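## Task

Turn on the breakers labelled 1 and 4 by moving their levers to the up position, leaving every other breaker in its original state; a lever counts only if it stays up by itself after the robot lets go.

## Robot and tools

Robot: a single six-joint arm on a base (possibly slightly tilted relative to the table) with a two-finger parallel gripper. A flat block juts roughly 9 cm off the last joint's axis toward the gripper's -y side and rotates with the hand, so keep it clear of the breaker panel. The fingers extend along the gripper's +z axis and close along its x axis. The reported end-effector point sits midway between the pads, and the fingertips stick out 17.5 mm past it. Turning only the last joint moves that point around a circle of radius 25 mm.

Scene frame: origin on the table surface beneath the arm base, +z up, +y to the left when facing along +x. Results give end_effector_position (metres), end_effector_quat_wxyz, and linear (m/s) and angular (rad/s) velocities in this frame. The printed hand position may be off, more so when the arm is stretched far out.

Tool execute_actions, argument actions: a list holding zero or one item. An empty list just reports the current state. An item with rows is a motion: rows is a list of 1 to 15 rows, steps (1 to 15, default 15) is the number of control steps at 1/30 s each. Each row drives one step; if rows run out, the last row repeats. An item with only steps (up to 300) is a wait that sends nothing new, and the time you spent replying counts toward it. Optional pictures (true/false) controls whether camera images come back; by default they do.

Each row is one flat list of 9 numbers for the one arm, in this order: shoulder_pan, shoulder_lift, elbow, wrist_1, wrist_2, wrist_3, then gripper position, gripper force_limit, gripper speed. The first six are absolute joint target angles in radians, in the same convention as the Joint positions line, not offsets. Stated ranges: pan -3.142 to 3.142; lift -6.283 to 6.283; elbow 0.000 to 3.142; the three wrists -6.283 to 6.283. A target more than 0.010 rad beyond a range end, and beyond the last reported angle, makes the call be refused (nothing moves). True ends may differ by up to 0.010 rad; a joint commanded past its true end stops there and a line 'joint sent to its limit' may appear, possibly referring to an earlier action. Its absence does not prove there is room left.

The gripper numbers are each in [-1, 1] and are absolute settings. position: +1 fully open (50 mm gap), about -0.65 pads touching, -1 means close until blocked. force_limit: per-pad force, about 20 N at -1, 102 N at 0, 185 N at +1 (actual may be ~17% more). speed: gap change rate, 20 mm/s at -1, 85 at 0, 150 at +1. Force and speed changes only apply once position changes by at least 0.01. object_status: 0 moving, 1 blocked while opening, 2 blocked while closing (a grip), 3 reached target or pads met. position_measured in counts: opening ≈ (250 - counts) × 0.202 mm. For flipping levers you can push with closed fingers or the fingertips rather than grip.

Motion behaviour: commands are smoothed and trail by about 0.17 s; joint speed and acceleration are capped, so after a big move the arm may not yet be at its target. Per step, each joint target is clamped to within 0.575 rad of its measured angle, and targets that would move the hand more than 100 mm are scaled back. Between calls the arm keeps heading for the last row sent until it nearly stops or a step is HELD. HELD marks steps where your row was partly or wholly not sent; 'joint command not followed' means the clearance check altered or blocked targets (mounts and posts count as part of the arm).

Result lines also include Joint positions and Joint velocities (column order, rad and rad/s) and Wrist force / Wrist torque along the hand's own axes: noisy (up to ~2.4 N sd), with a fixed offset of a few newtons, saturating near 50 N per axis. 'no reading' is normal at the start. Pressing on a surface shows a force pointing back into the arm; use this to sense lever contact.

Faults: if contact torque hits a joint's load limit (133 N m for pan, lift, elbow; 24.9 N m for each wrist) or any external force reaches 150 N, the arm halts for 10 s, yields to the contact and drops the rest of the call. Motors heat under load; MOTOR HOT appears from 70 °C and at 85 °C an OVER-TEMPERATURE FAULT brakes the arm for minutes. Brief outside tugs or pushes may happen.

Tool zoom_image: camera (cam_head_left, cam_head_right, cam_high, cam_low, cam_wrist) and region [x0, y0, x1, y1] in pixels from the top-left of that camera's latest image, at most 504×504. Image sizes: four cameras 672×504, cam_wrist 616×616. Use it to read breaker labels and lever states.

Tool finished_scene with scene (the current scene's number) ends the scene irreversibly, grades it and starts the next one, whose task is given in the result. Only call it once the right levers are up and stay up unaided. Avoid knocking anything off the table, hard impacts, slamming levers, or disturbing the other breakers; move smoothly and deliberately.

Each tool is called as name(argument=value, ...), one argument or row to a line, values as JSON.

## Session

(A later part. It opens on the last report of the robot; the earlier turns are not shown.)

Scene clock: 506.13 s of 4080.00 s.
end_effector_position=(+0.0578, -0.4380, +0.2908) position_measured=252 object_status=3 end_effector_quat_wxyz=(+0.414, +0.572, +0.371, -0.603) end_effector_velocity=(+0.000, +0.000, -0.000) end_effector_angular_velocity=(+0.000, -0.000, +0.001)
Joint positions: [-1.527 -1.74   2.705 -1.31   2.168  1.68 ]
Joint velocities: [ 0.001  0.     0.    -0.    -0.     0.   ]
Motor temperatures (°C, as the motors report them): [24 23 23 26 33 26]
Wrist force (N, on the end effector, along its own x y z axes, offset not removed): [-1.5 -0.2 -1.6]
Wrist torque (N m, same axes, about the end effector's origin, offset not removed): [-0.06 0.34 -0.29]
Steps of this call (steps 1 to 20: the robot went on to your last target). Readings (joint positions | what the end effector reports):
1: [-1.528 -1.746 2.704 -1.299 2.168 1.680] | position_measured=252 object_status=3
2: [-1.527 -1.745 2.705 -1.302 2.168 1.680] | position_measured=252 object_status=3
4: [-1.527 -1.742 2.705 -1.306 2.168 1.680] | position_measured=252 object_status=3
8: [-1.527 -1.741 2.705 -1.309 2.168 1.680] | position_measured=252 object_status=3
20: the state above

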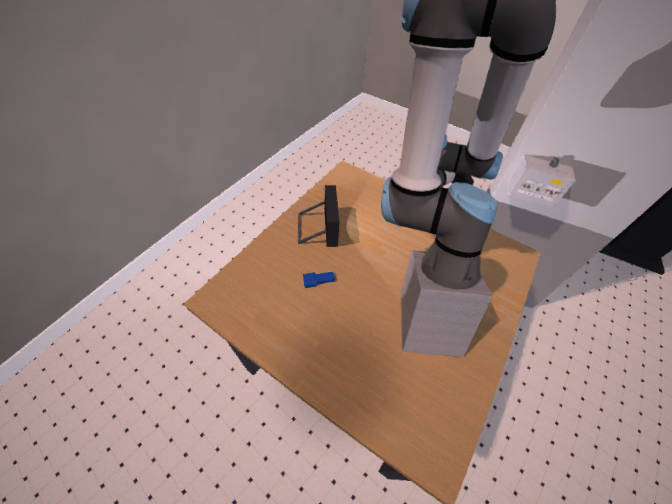

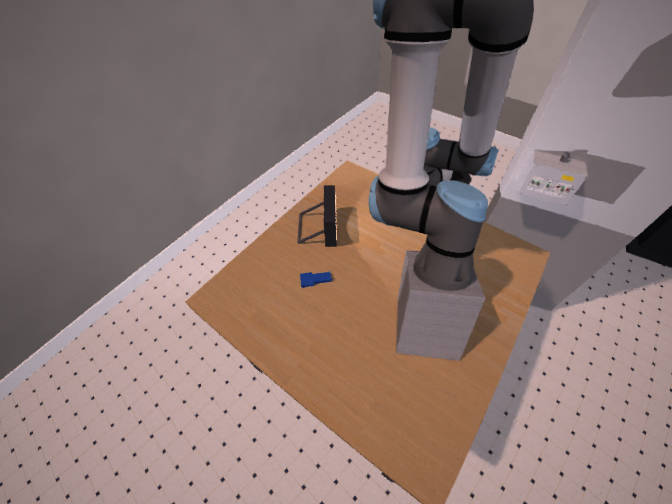

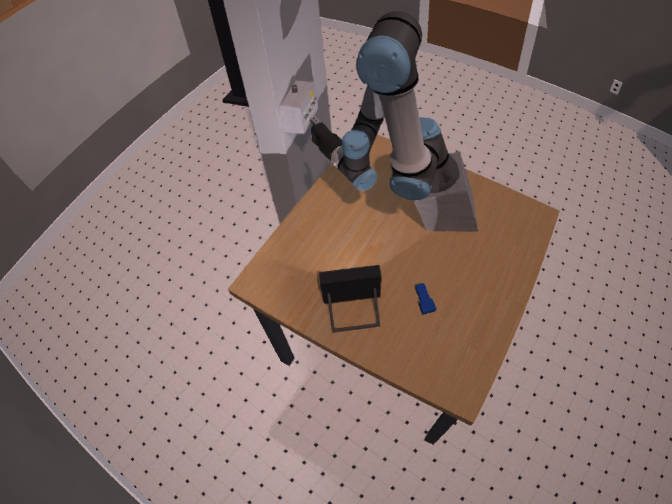

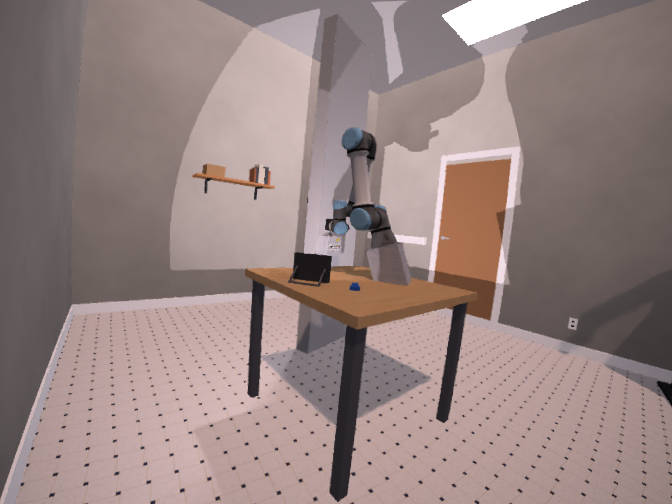

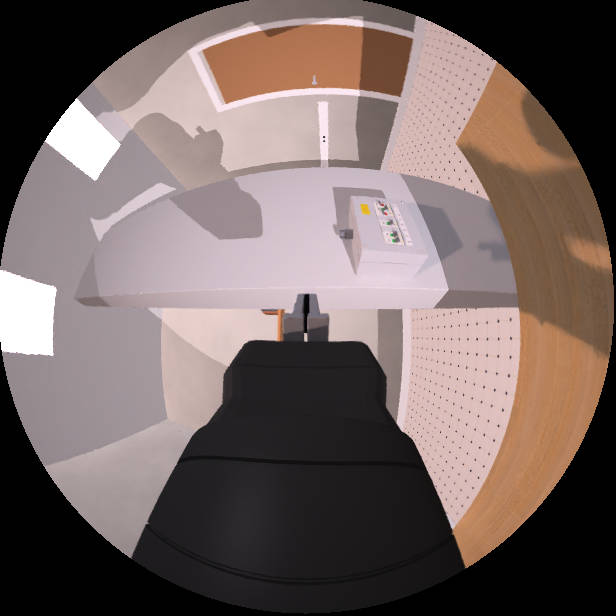

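execute_actions(
  actions=[
    {"rows": [[-1.4,-2.0,2.4,-0.6,1.0,1.68,-1,-0.5,0]], "steps": 15},
  ],
  pictures=false,
)

execute_actions(
  actions=[
    {"rows": [[-1.4,-1.6,2.2,0.6,0.0,1.68,-1,-0.5,0]], "steps": 15},
  ],
  pictures=false,
)

execute_actions(
  actions=[
    {"rows": [[-1.6,-1.5,2.2,1.0,-1.3,1.68,-1,-0.5,0]], "steps": 15},
  ],
  pictures=false,
)

execute_actions(
  actions=[
    {"steps": 15},
  ],
)

Scene clock: 626.63 s of 4080.00 s.
end_effector_position=(+0.2971, -0.4956, +0.3385) position_measured=252 object_status=3 end_effector_quat_wxyz=(+0.564, +0.432, +0.598, -0.372) end_effector_velocity=(+0.529, +0.143, +0.030) end_effector_angular_velocity=(+0.423, -0.068, +1.870)
Joint positions: [-1.425 -1.947  2.462 -0.773  1.498  1.68 ]
Joint velocities: [ 0.112 -0.242 -0.284  0.773 -1.794  0.   ]
Motor temperatures (°C, as the motors report them): [25 23 23 26 33 26]
Wrist force (N, on the end effector, along its own x y z axes, offset not removed): [-0.5 1.3 1.4]
Wrist torque (N m, same axes, about the end effector's origin, offset not removed): [0.16 0.27 -0.27]
Steps of this call (steps 1 to 15: the robot went on to your last target; steps 16 to 90: nothing new was sent; then 117.00 s passed at rest; steps 91 to 105: all 15 steps of this action). Readings (joint positions | what the end effector reports):
91: [-1.527 -1.740 2.705 -1.310 2.168 1.680] | position_measured=252 object_status=3
92: [-1.520 -1.748 2.696 -1.300 2.159 1.680] | position_measured=252 object_status=3
94: [-1.501 -1.788 2.650 -1.231 2.089 1.680] | position_measured=252 object_status=3
98: [-1.465 -1.861 2.564 -1.042 1.899 1.680] | position_measured=252 object_status=3
105: the state above

Scene clock: 627.13 s of 4080.00 s.
end_effector_position=(+0.4423, -0.3326, +0.2083) position_measured=252 object_status=3 end_effector_quat_wxyz=(+0.462, +0.425, +0.771, +0.109) end_effector_velocity=(+0.164, +0.537, +0.024) end_effector_angular_velocity=(+1.980, -0.545, +0.944)
Joint positions: [-1.404 -1.688  2.257 -0.087  0.751  1.68 ]
Joint velocities: [ 0.016  0.318 -0.205  1.535 -1.534  0.   ]
Motor temperatures (°C, as the motors report them): [25 23 23 26 33 26]
Wrist force (N, on the end effector, along its own x y z axes, offset not removed): [1.0 -1.5 0.5]
Wrist torque (N m, same axes, about the end effector's origin, offset not removed): [-0.25 -0.09 -0.31]
Steps of this call (steps 1 to 15: all 15 steps of this action). Readings (joint positions | what the end effector reports):
1: [-1.421 -1.955 2.453 -0.748 1.437 1.680] | position_measured=252 object_status=3
2: [-1.419 -1.953 2.438 -0.718 1.382 1.680] | position_measured=252 object_status=3
4: [-1.415 -1.902 2.396 -0.631 1.293 1.680] | position_measured=252 object_status=3
8: [-1.410 -1.799 2.330 -0.445 1.109 1.680] | position_measured=252 object_status=3
15: the state above

Scene clock: 627.63 s of 4080.00 s.
end_effector_position=(+0.4788, -0.2559, +0.4062) position_measured=252 object_status=3 end_effector_quat_wxyz=(+0.392, +0.534, +0.425, +0.617) end_effector_velocity=(+0.023, -0.195, +0.514) end_effector_angular_velocity=(+1.124, -1.492, -0.582)
Joint positions: [-1.579 -1.517  2.204  0.781 -0.198  1.68 ]
Joint velocities: [-0.089  0.07  -0.014  0.898 -1.715 -0.   ]
Motor temperatures (°C, as the motors report them): [25 23 23 26 33 26]
Wrist force (N, on the end effector, along its own x y z axes, offset not removed): [-0.6 1.8 -1.3]
Wrist torque (N m, same axes, about the end effector's origin, offset not removed): [0.28 0.20 -0.19]
Steps of this call (steps 1 to 15: all 15 steps of this action). Readings (joint positions | what the end effector reports):
1: [-1.404 -1.678 2.250 -0.035 0.699 1.680] | position_measured=252 object_status=3
2: [-1.413 -1.660 2.240 0.025 0.639 1.680] | position_measured=252 object_status=3
4: [-1.478 -1.595 2.221 0.173 0.491 1.680] | position_measured=252 object_status=3
8: [-1.546 -1.543 2.210 0.464 0.200 1.680] | position_measured=252 object_status=3
15: the state above

Scene clock: 628.13 s of 4080.00 s.
end_effector_position=(+0.3819, -0.3812, +0.6220) position_measured=252 object_status=3 end_effector_quat_wxyz=(+0.553, +0.344, +0.043, +0.758) end_effector_velocity=(-0.342, -0.185, +0.247) end_effector_angular_velocity=(+0.244, -1.461, -0.726)
Joint positions: [-1.599 -1.501  2.2    0.987 -1.138  1.68 ]
Joint velocities: [-0.014  0.011 -0.003  0.138 -1.642  0.   ]
Motor temperatures (°C, as the motors report them): [25 23 23 26 33 26]
Wrist force (N, on the end effector, along its own x y z axes, offset not removed): [1.3 3.0 -0.6]
Wrist torque (N m, same axes, about the end effector's origin, offset not removed): [0.38 -0.16 -0.25]
Steps of this call (steps 1 to 15: the robot went on to your last target). Readings (joint positions | what the end effector reports):
1: [-1.582 -1.514 2.203 0.810 -0.257 1.680] | position_measured=252 object_status=3
2: [-1.585 -1.512 2.203 0.835 -0.316 1.680] | position_measured=252 object_status=3
4: [-1.589 -1.509 2.202 0.877 -0.437 1.680] | position_measured=252 object_status=3
8: [-1.594 -1.505 2.201 0.935 -0.688 1.680] | position_measured=252 object_status=3
15: the state above

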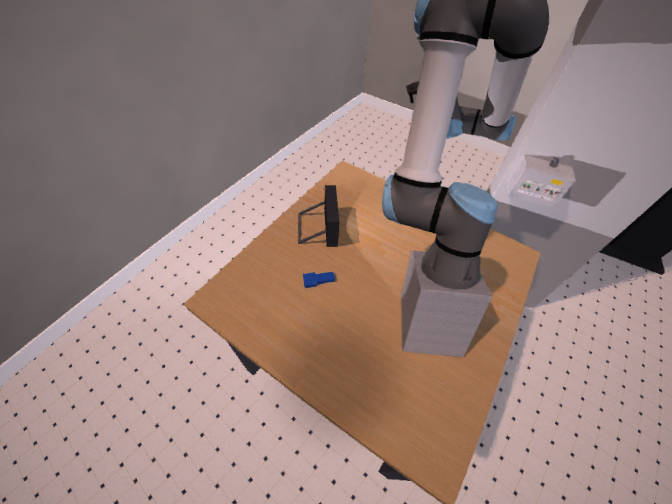

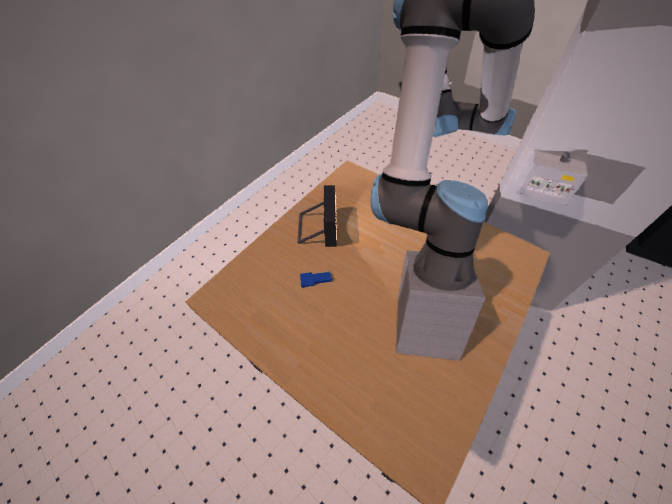

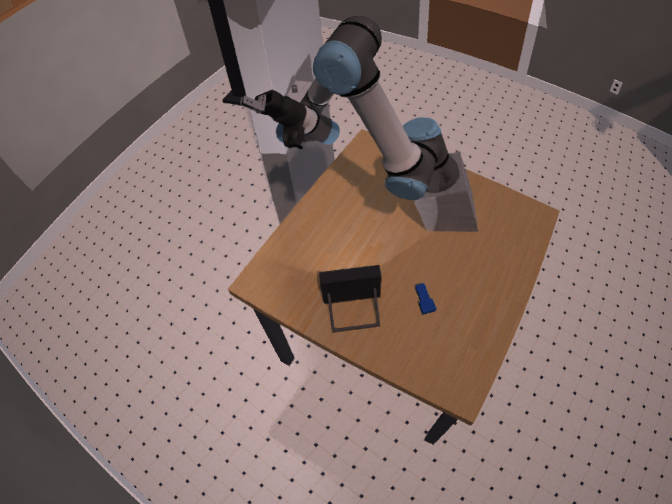

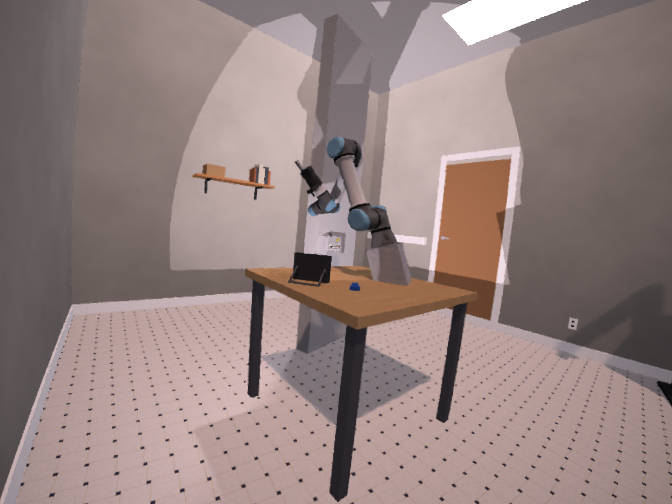

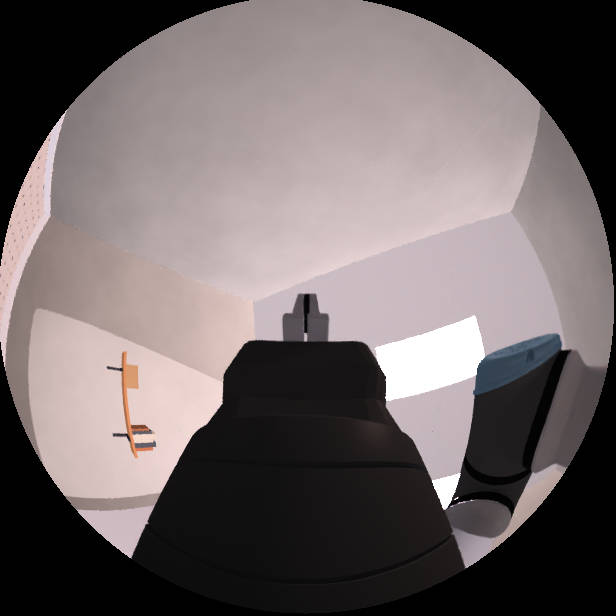

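execute_actions(
  actions=[
    {"rows": [[-2.2,-1.55,2.25,1.0,-1.3,1.68,-1,-0.5,0]], "steps": 15},
  ],
  pictures=false,
)

execute_actions(
  actions=[
    {"rows": [[-2.878,-1.55,2.25,1.0,-1.3,2.4,-1,-0.5,0]], "steps": 15},
  ],
  pictures=false,
)

execute_actions(
  actions=[
    {"steps": 15},
  ],
)

Scene clock: 643.70 s of 4080.00 s.
end_effector_position=(+0.1868, -0.4823, +0.6455) position_measured=252 object_status=3 end_effector_quat_wxyz=(+0.771, +0.317, -0.012, +0.552) end_effector_velocity=(-0.090, -0.024, +0.009) end_effector_angular_velocity=(-0.050, +0.090, -0.277)
Joint positions: [-2.173 -1.548  2.248  1.    -1.3    1.68 ]
Joint velocities: [-0.294 -0.017  0.016 -0.    -0.    -0.001]
Motor temperatures (°C, as the motors report them): [25 23 23 27 33 26]
Wrist force (N, on the end effector, along its own x y z axes, offset not removed): [-1.4 2.4 -1.9]
Wrist torque (N m, same axes, about the end effector's origin, offset not removed): [0.24 0.29 -0.14]
Steps of this call (steps 1 to 30: the robot went on to your last target; steps 31 to 90: nothing new was sent; then 12.07 s passed at rest; steps 91 to 105: all 15 steps of this action). Readings (joint positions | what the end effector reports):
91: [-1.601 -1.500 2.200 1.000 -1.300 1.680] | position_measured=252 object_status=3
92: [-1.610 -1.504 2.204 1.000 -1.300 1.680] | position_measured=252 object_status=3
94: [-1.686 -1.515 2.216 1.000 -1.300 1.680] | position_measured=252 object_status=3
98: [-1.924 -1.533 2.233 1.000 -1.300 1.680] | position_measured=252 object_status=3
105: the state above

Scene clock: 644.20 s of 4080.00 s.
end_effector_position=(-0.0144, -0.4698, +0.6886) position_measured=252 object_status=3 end_effector_quat_wxyz=(+0.780, +0.291, -0.105, +0.544) end_effector_velocity=(-0.137, +0.057, +0.047) end_effector_angular_velocity=(-0.000, -0.151, -0.030)
Joint positions: [-2.834 -1.55   2.25   1.    -1.3    2.351]
Joint velocities: [-0.488 -0.001 -0.002  0.     0.     0.529]
Motor temperatures (°C, as the motors report them): [25 23 23 27 33 26]
Wrist force (N, on the end effector, along its own x y z axes, offset not removed): [-1.6 5.4 -1.2]
Wrist torque (N m, same axes, about the end effector's origin, offset not removed): [0.62 0.38 -0.20]
Steps of this call (steps 1 to 15: all 15 steps of this action). Readings (joint positions | what the end effector reports):
1: [-2.182 -1.549 2.249 1.000 -1.300 1.681] | position_measured=252 object_status=3
2: [-2.197 -1.549 2.249 1.000 -1.300 1.690] | position_measured=252 object_status=3
4: [-2.280 -1.549 2.249 1.000 -1.300 1.767] | position_measured=252 object_status=3
8: [-2.520 -1.550 2.250 1.000 -1.300 2.011] | position_measured=252 object_status=3
15: the state above

Scene clock: 644.70 s of 4080.00 s.
end_effector_position=(-0.0266, -0.4644, +0.6928) position_measured=252 object_status=3 end_effector_quat_wxyz=(+0.780, +0.287, -0.111, +0.545) end_effector_velocity=(-0.001, +0.000, +0.001) end_effector_angular_velocity=(-0.002, +0.001, -0.001)
Joint positions: [-2.878 -1.55   2.25   1.    -1.3    2.4  ]
Joint velocities: [-0.003 -0.    -0.001  0.    -0.001  0.001]
Motor temperatures (°C, as the motors report them): [25 23 23 27 33 26]
Wrist force (N, on the end effector, along its own x y z axes, offset not removed): [-1.4 1.3 -1.7]
Wrist torque (N m, same axes, about the end effector's origin, offset not removed): [0.17 0.49 -0.19]
Steps of this call (steps 1 to 15: the robot went on to your last target). Readings (joint positions | what the end effector reports):
1: [-2.847 -1.550 2.250 1.000 -1.300 2.366] | position_measured=252 object_status=3
2: [-2.857 -1.550 2.250 1.000 -1.300 2.376] | position_measured=252 object_status=3
4: [-2.868 -1.550 2.250 1.000 -1.300 2.389] | position_measured=252 object_status=3
8: [-2.876 -1.550 2.250 1.000 -1.300 2.397] | position_measured=252 object_status=3
15: the state above

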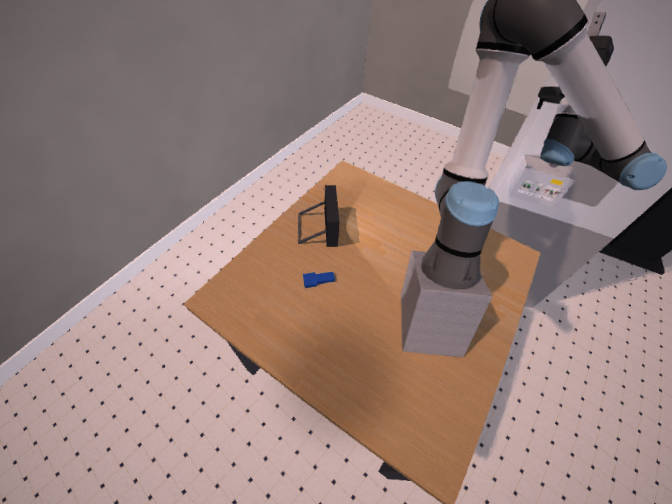

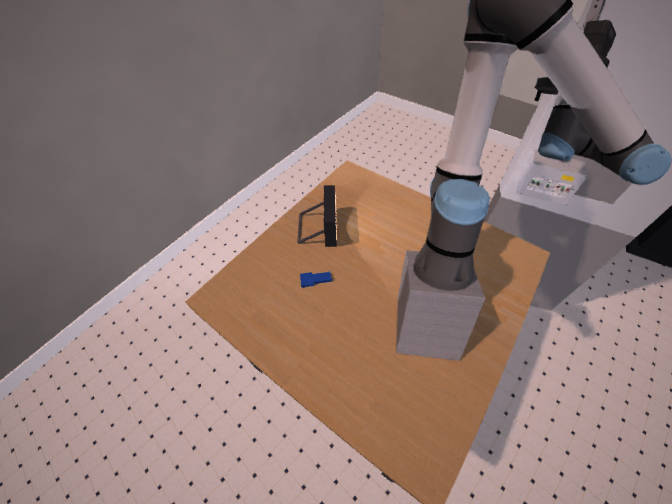

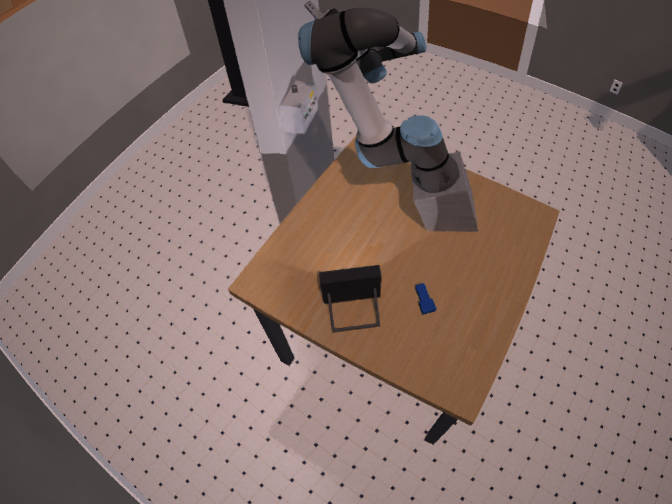

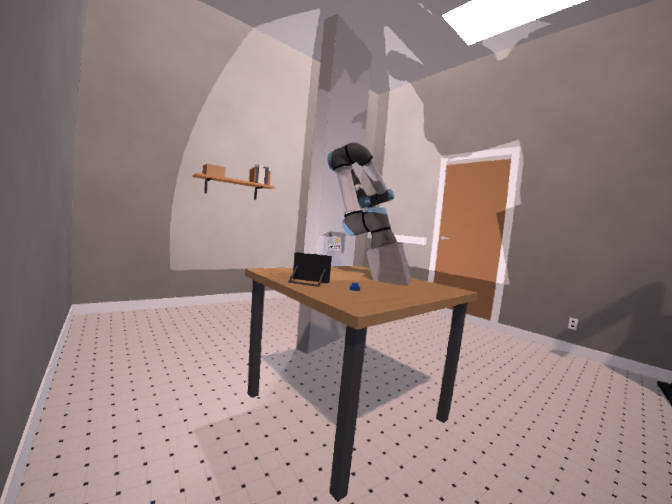

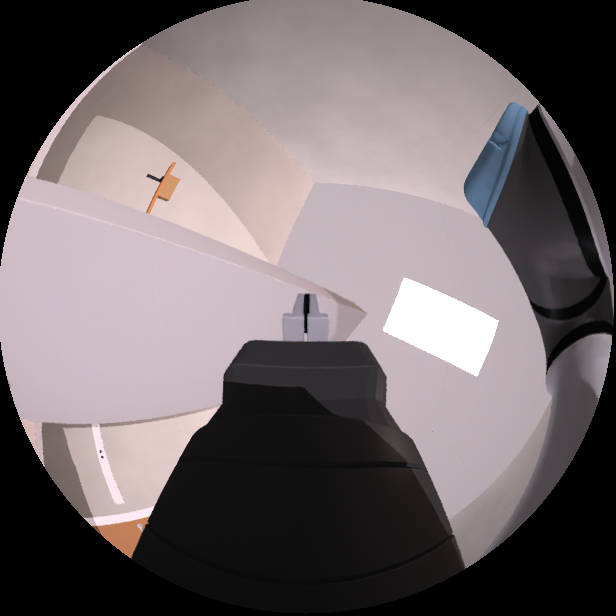

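execute_actions(
  actions=[
    {"rows": [[-2.878,-0.95,2.1,0.6,-1.0,3.6,-1,-0.5,0]], "steps": 15},
  ],
  pictures=false,
)

execute_actions(
  actions=[
    {"rows": [[-2.878,-0.358,1.987,0.148,-0.85,4.553,-1,-0.5,0]], "steps": 15},
  ],
  pictures=false,
)

execute_actions(
  actions=[
    {"steps": 15},
  ],
)

Scene clock: 651.53 s of 4080.00 s.
end_effector_position=(-0.1274, -0.4903, +0.5024) position_measured=252 object_status=3 end_effector_quat_wxyz=(+0.443, +0.304, -0.317, +0.782) end_effector_velocity=(-0.096, +0.030, -0.151) end_effector_angular_velocity=(+0.744, -2.056, +1.620)
Joint positions: [-2.878 -0.995  2.109  0.626 -1.019  3.272]
Joint velocities: [ 0.001  0.487 -0.093 -0.284  0.2    2.654]
Motor temperatures (°C, as the motors report them): [25 23 23 27 33 26]
Wrist force (N, on the end effector, along its own x y z axes, offset not removed): [-2.4 2.6 -4.1]
Wrist torque (N m, same axes, about the end effector's origin, offset not removed): [0.19 0.37 -0.15]
Steps of this call (steps 1 to 15: the robot went on to your last target; steps 16 to 90: nothing new was sent; then 3.33 s passed at rest; steps 91 to 105: all 15 steps of this action). Readings (joint positions | what the end effector reports):
91: [-2.878 -1.550 2.250 0.999 -1.299 2.401] | position_measured=252 object_status=3
92: [-2.878 -1.541 2.242 0.990 -1.290 2.410] | position_measured=252 object_status=3
94: [-2.878 -1.466 2.213 0.927 -1.237 2.485] | position_measured=252 object_status=3
98: [-2.878 -1.268 2.167 0.797 -1.142 2.704] | position_measured=252 object_status=3
105: the state above

Scene clock: 652.03 s of 4080.00 s.
end_effector_position=(-0.1575, -0.4352, +0.2701) position_measured=252 object_status=3 end_effector_quat_wxyz=(+0.012, +0.135, -0.491, +0.860) end_effector_velocity=(-0.022, +0.070, -0.213) end_effector_angular_velocity=(+0.711, -2.235, +1.228)
Joint positions: [-2.878 -0.41   1.995  0.184 -0.861  4.255]
Joint velocities: [-0.     0.57  -0.084 -0.392  0.115  2.583]
Motor temperatures (°C, as the motors report them): [25 23 23 27 33 26]
Wrist force (N, on the end effector, along its own x y z axes, offset not removed): [-1.0 2.9 -4.0]
Wrist torque (N m, same axes, about the end effector's origin, offset not removed): [0.21 0.16 -0.29]
Steps of this call (steps 1 to 15: all 15 steps of this action). Readings (joint positions | what the end effector reports):
1: [-2.878 -0.980 2.106 0.618 -1.013 3.358] | position_measured=252 object_status=3
2: [-2.878 -0.962 2.098 0.603 -1.002 3.429] | position_measured=252 object_status=3
4: [-2.878 -0.881 2.077 0.533 -0.974 3.510] | position_measured=252 object_status=3
8: [-2.878 -0.693 2.042 0.390 -0.926 3.704] | position_measured=252 object_status=3
15: the state above

Scene clock: 652.53 s of 4080.00 s.
end_effector_position=(-0.1604, -0.4293, +0.2502) position_measured=252 object_status=3 end_effector_quat_wxyz=(-0.116, +0.059, -0.511, +0.850) end_effector_velocity=(+0.000, +0.000, -0.001) end_effector_angular_velocity=(+0.003, -0.009, +0.007)
Joint positions: [-2.878 -0.358  1.987  0.148 -0.85   4.552]
Joint velocities: [-0.     0.003 -0.002 -0.003  0.001  0.013]
Motor temperatures (°C, as the motors report them): [25 23 23 27 33 26]
Wrist force (N, on the end effector, along its own x y z axes, offset not removed): [1.4 0.8 -0.7]
Wrist torque (N m, same axes, about the end effector's origin, offset not removed): [0.12 -0.12 -0.26]
Steps of this call (steps 1 to 15: the robot went on to your last target). Readings (joint positions | what the end effector reports):
1: [-2.878 -0.394 1.992 0.173 -0.857 4.338] | position_measured=252 object_status=3
2: [-2.878 -0.383 1.991 0.166 -0.855 4.403] | position_measured=252 object_status=3
4: [-2.878 -0.370 1.989 0.156 -0.853 4.481] | position_measured=252 object_status=3
8: [-2.878 -0.361 1.987 0.150 -0.851 4.536] | position_measured=252 object_status=3
15: the state above

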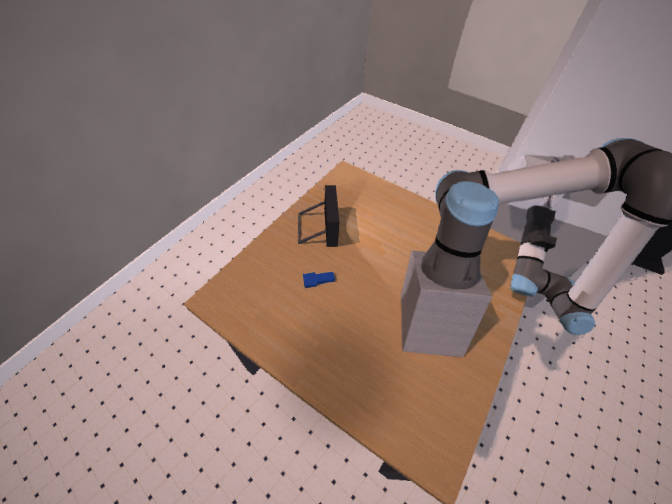

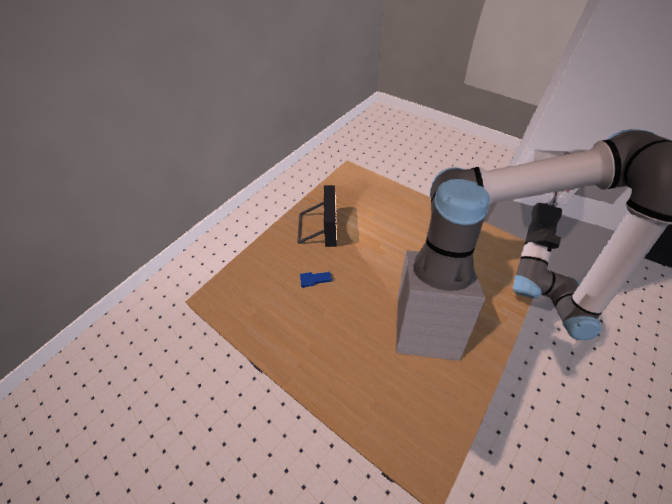

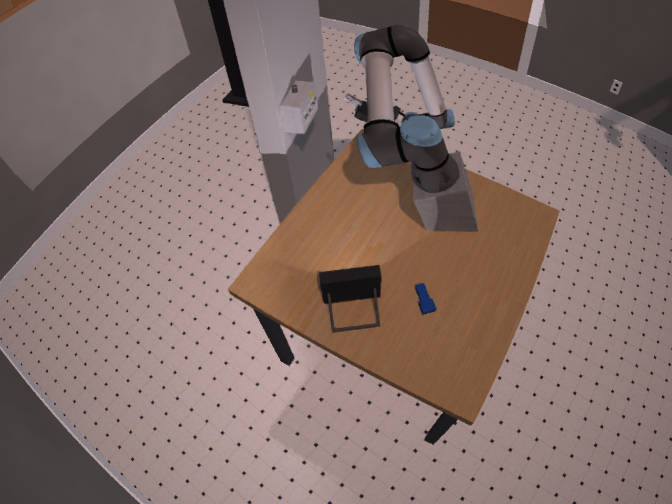

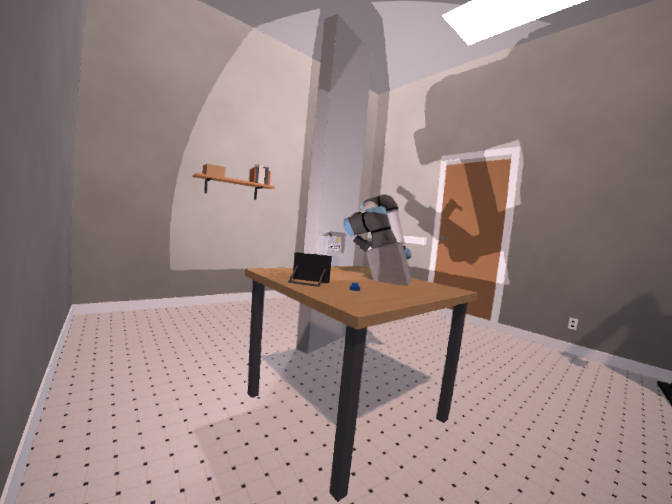

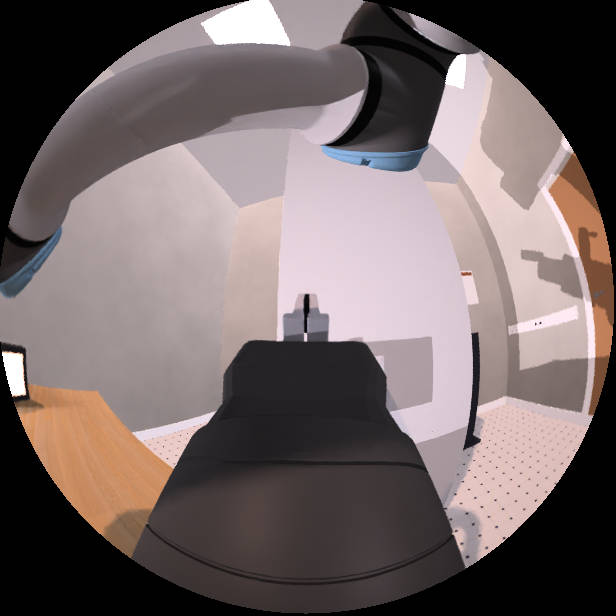

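execute_actions(
  actions=[
    {"rows": [[-2.878,-0.358,1.987,0.148,-0.353,4.553,-1,-0.5,0]], "steps": 15},
  ],
  pictures=false,
)

execute_actions(
  actions=[
    {"steps": 10},
  ],
)

Scene clock: 657.73 s of 4080.00 s.
end_effector_position=(-0.1271, -0.4648, +0.1279) position_measured=252 object_status=3 end_effector_quat_wxyz=(+0.119, -0.117, +0.693, -0.701) end_effector_velocity=(+0.006, -0.001, -0.034) end_effector_angular_velocity=(+0.119, +0.041, +0.020)
Joint positions: [-2.878 -0.358  1.987  0.148 -0.365  4.553]
Joint velocities: [-0.001 -0.     0.001 -0.     0.128  0.   ]
Motor temperatures (°C, as the motors report them): [25 23 23 27 33 26]
Wrist force (N, on the end effector, along its own x y z axes, offset not removed): [0.2 1.1 -1.5]
Wrist torque (N m, same axes, about the end effector's origin, offset not removed): [0.12 0.03 -0.27]
Steps of this call (steps 1 to 15: the robot went on to your last target; steps 16 to 90: nothing new was sent; then 1.70 s passed at rest; steps 91 to 105: all 15 steps of this action). Readings (joint positions | what the end effector reports):
91: [-2.878 -0.358 1.987 0.148 -0.849 4.553] | position_measured=252 object_status=3
92: [-2.878 -0.358 1.987 0.148 -0.840 4.553] | position_measured=252 object_status=3
94: [-2.878 -0.358 1.987 0.148 -0.763 4.553] | position_measured=252 object_status=3
98: [-2.878 -0.358 1.987 0.148 -0.504 4.553] | position_measured=252 object_status=3
105: the state above

Scene clock: 658.07 s of 4080.00 s.
end_effector_position=(-0.1265, -0.4649, +0.1248) position_measured=252 object_status=3 end_effector_quat_wxyz=(+0.119, -0.118, +0.697, -0.697) end_effector_velocity=(+0.001, -0.000, -0.001) end_effector_angular_velocity=(+0.005, -0.001, +0.001)
Joint positions: [-2.878 -0.358  1.987  0.148 -0.353  4.553]
Joint velocities: [0.001 0.    0.002 0.    0.004 0.   ]
Motor temperatures (°C, as the motors report them): [25 23 23 27 33 26]
Wrist force (N, on the end effector, along its own x y z axes, offset not removed): [1.2 1.1 -0.8]
Wrist torque (N m, same axes, about the end effector's origin, offset not removed): [0.13 -0.01 -0.21]
Steps of this call (steps 1 to 10: the robot went on to your last target). Readings (joint positions | what the end effector reports):
1: [-2.878 -0.358 1.987 0.148 -0.361 4.553] | position_measured=252 object_status=3
2: [-2.878 -0.358 1.987 0.148 -0.359 4.553] | position_measured=252 object_status=3
4: [-2.878 -0.358 1.987 0.148 -0.356 4.553] | position_measured=252 object_status=3
8: [-2.878 -0.358 1.987 0.148 -0.354 4.553] | position_measured=252 object_status=3
10: the state above

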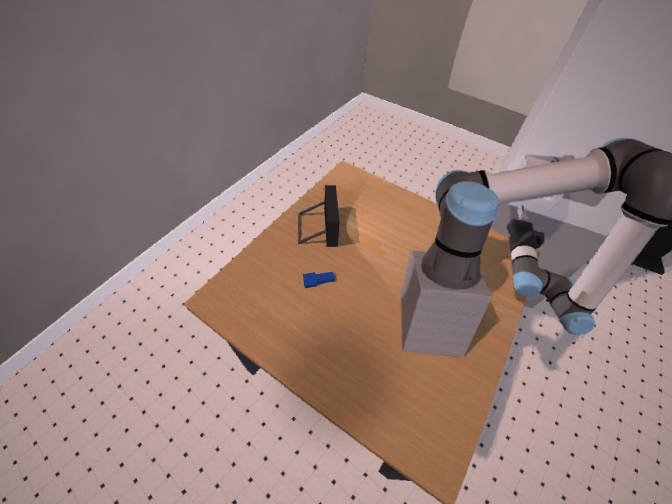

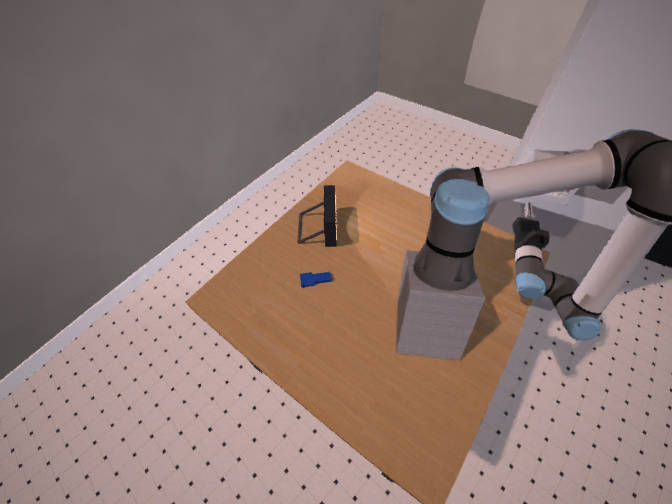

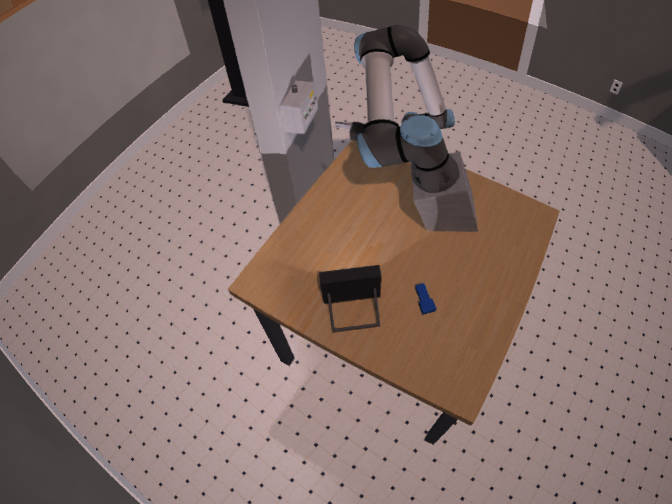

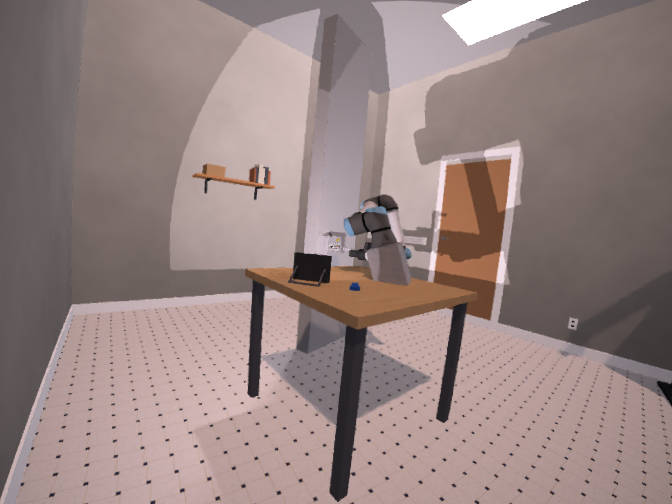

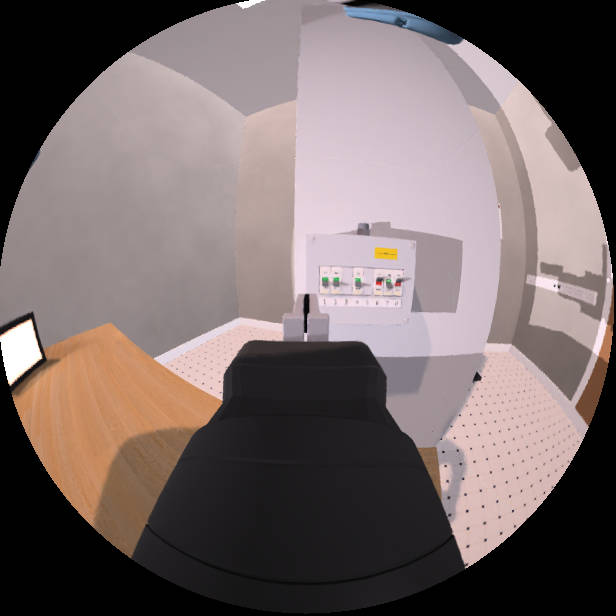

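zoom_image(
  camera="cam_wrist",
  region=[280, 210, 430, 345],
)

Region (280, 210, 430, 345) of cam_wrist's 616x616 image, scaled by 3.360, with more detail than that image has; it fills the top 454 rows of this view, and the rest is white.

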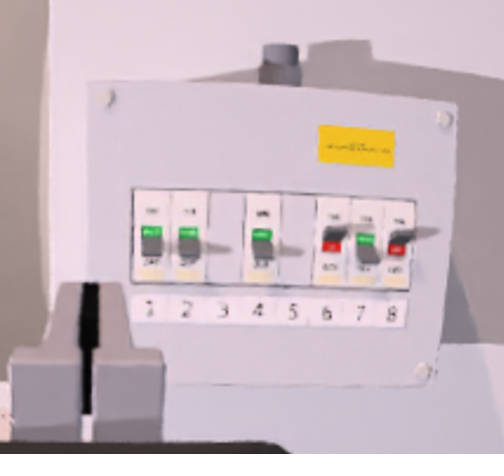

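execute_actions(
  actions=[
    {"rows": [[-3.08,-0.45,2.1,0.95,-0.3,3.73,-1,-0.5,0]], "steps": 15},
  ],
  pictures=false,
)

execute_actions(
  actions=[
    {"rows": [[-3.08,-0.55,2.25,2.0,0.25,2.63,-1,-0.5,0]], "steps": 15},
  ],
  pictures=false,
)

execute_actions(
  actions=[
    {"rows": [[-3.08,-0.698,2.426,3.896,0.354,0.7335,-1,-0.5,0]], "steps": 15},
  ],
  pictures=false,
)

execute_actions(
  actions=[
    {"steps": 20},
  ],
)

Scene clock: 778.57 s of 4080.00 s.
end_effector_position=(-0.2695, -0.4734, +0.2023) position_measured=252 object_status=3 end_effector_quat_wxyz=(-0.052, -0.024, +0.753, -0.655) end_effector_velocity=(-0.065, -0.004, +0.010) end_effector_angular_velocity=(+0.099, +0.070, -0.112)
Joint positions: [-3.076 -0.448  2.098  0.91  -0.301  3.774]
Joint velocities: [-0.041 -0.017  0.022  0.436  0.01  -0.473]
Motor temperatures (°C, as the motors report them): [25 23 23 27 33 26]
Wrist force (N, on the end effector, along its own x y z axes, offset not removed): [2.0 -0.1 1.0]
Wrist torque (N m, same axes, about the end effector's origin, offset not removed): [-0.04 -0.25 -0.30]
Steps of this call (steps 1 to 30: the robot went on to your last target; steps 31 to 90: nothing new was sent; then 117.00 s passed at rest; steps 91 to 105: all 15 steps of this action). Readings (joint positions | what the end effector reports):
91: [-2.878 -0.358 1.987 0.149 -0.353 4.553] | position_measured=252 object_status=3
92: [-2.887 -0.365 1.995 0.157 -0.347 4.544] | position_measured=252 object_status=3
94: [-2.941 -0.392 2.028 0.234 -0.332 4.467] | position_measured=252 object_status=3
98: [-3.032 -0.430 2.075 0.532 -0.311 4.169] | position_measured=252 object_status=3
105: the state above

Scene clock: 779.07 s of 4080.00 s.
end_effector_position=(-0.2017, -0.4737, +0.2219) position_measured=252 object_status=3 end_effector_quat_wxyz=(+0.134, -0.149, +0.774, -0.600) end_effector_velocity=(-0.086, -0.014, +0.051) end_effector_angular_velocity=(-0.394, +0.117, +0.097)
Joint positions: [-3.08  -0.549  2.248  1.892  0.236  2.762]
Joint velocities: [ 0.001 -0.011  0.019  1.177  0.151 -1.432]
Motor temperatures (°C, as the motors report them): [25 23 23 27 33 26]
Wrist force (N, on the end effector, along its own x y z axes, offset not removed): [1.4 0.7 -0.2]
Wrist torque (N m, same axes, about the end effector's origin, offset not removed): [0.23 -0.06 -0.39]
Steps of this call (steps 1 to 15: all 15 steps of this action). Readings (joint positions | what the end effector reports):
1: [-3.077 -0.449 2.099 0.923 -0.300 3.760] | position_measured=252 object_status=3
2: [-3.078 -0.458 2.109 0.940 -0.291 3.741] | position_measured=252 object_status=3
4: [-3.079 -0.495 2.161 1.027 -0.214 3.654] | position_measured=252 object_status=3
8: [-3.080 -0.536 2.228 1.332 0.071 3.348] | position_measured=252 object_status=3
15: the state above

Scene clock: 779.57 s of 4080.00 s.
end_effector_position=(-0.2680, -0.4812, +0.2566) position_measured=252 object_status=3 end_effector_quat_wxyz=(+0.063, -0.082, +0.696, -0.711) end_effector_velocity=(-0.279, +0.034, -0.235) end_effector_angular_velocity=(-0.102, +0.124, -0.955)
Joint positions: [-3.08  -0.696  2.424  3.022  0.353  1.608]
Joint velocities: [-0.    -0.016  0.02   2.758  0.011 -2.752]
Motor temperatures (°C, as the motors report them): [25 23 23 27 33 26]
Wrist force (N, on the end effector, along its own x y z axes, offset not removed): [0.8 -0.6 -1.9]
Wrist torque (N m, same axes, about the end effector's origin, offset not removed): [-0.16 -0.02 -0.29]
Steps of this call (steps 1 to 15: all 15 steps of this action). Readings (joint positions | what the end effector reports):
1: [-3.080 -0.550 2.249 1.926 0.241 2.721] | position_measured=252 object_status=3
2: [-3.080 -0.559 2.259 1.958 0.252 2.684] | position_measured=252 object_status=3
4: [-3.080 -0.615 2.322 2.061 0.298 2.574] | position_measured=252 object_status=3
8: [-3.080 -0.679 2.402 2.378 0.341 2.252] | position_measured=252 object_status=3
15: the state above

Scene clock: 780.23 s of 4080.00 s.
end_effector_position=(-0.3160, -0.4574, +0.1558) position_measured=252 object_status=3 end_effector_quat_wxyz=(-0.053, -0.005, +0.735, -0.676) end_effector_velocity=(+0.001, +0.000, -0.003) end_effector_angular_velocity=(+0.006, +0.002, -0.004)
Joint positions: [-3.08  -0.698  2.426  3.894  0.354  0.735]
Joint velocities: [ 0.001 -0.    -0.     0.023  0.    -0.023]
Motor temperatures (°C, as the motors report them): [25 23 23 27 33 26]
Wrist force (N, on the end effector, along its own x y z axes, offset not removed): [-1.6 1.7 -1.6]
Wrist torque (N m, same axes, about the end effector's origin, offset not removed): [0.24 0.35 -0.16]
Steps of this call (steps 1 to 20: the robot went on to your last target). Readings (joint positions | what the end effector reports):
1: [-3.080 -0.697 2.425 3.116 0.353 1.514] | position_measured=252 object_status=3
2: [-3.080 -0.697 2.425 3.209 0.353 1.420] | position_measured=252 object_status=3
4: [-3.080 -0.698 2.426 3.398 0.354 1.232] | position_measured=252 object_status=3
8: [-3.080 -0.698 2.426 3.738 0.354 0.891] | position_measured=252 object_status=3
20: the state above

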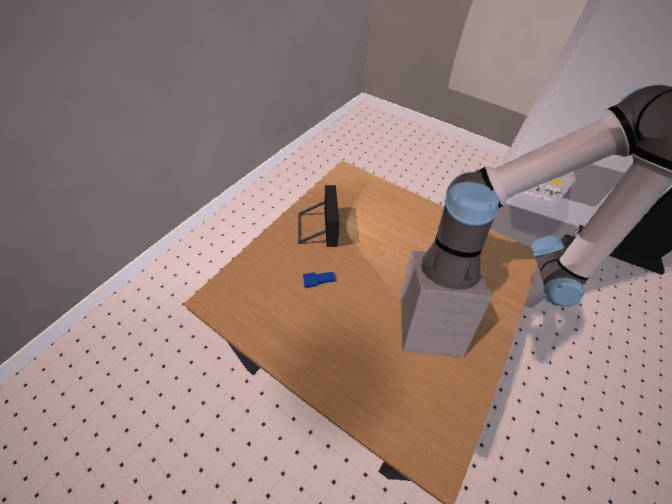

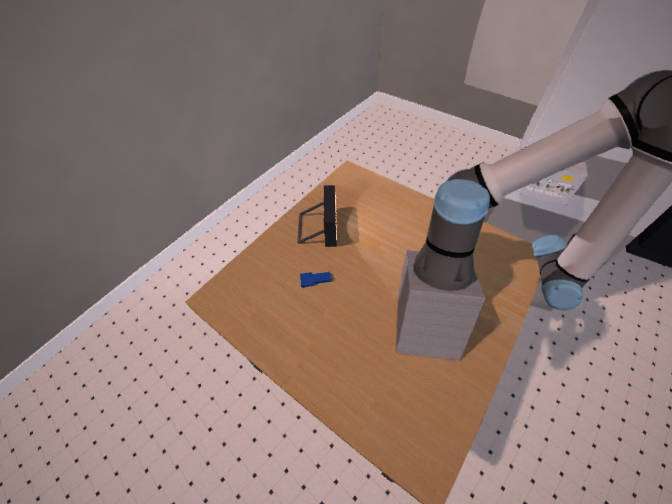

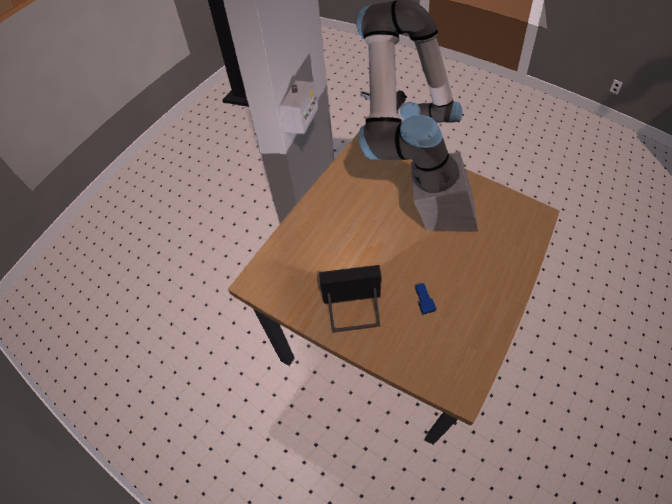

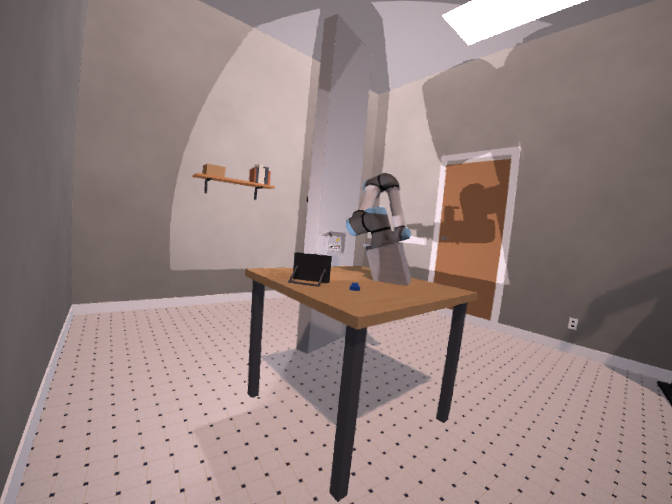

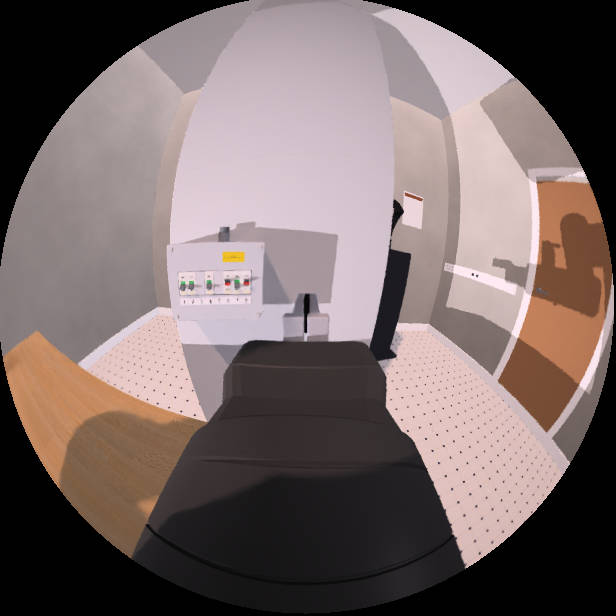

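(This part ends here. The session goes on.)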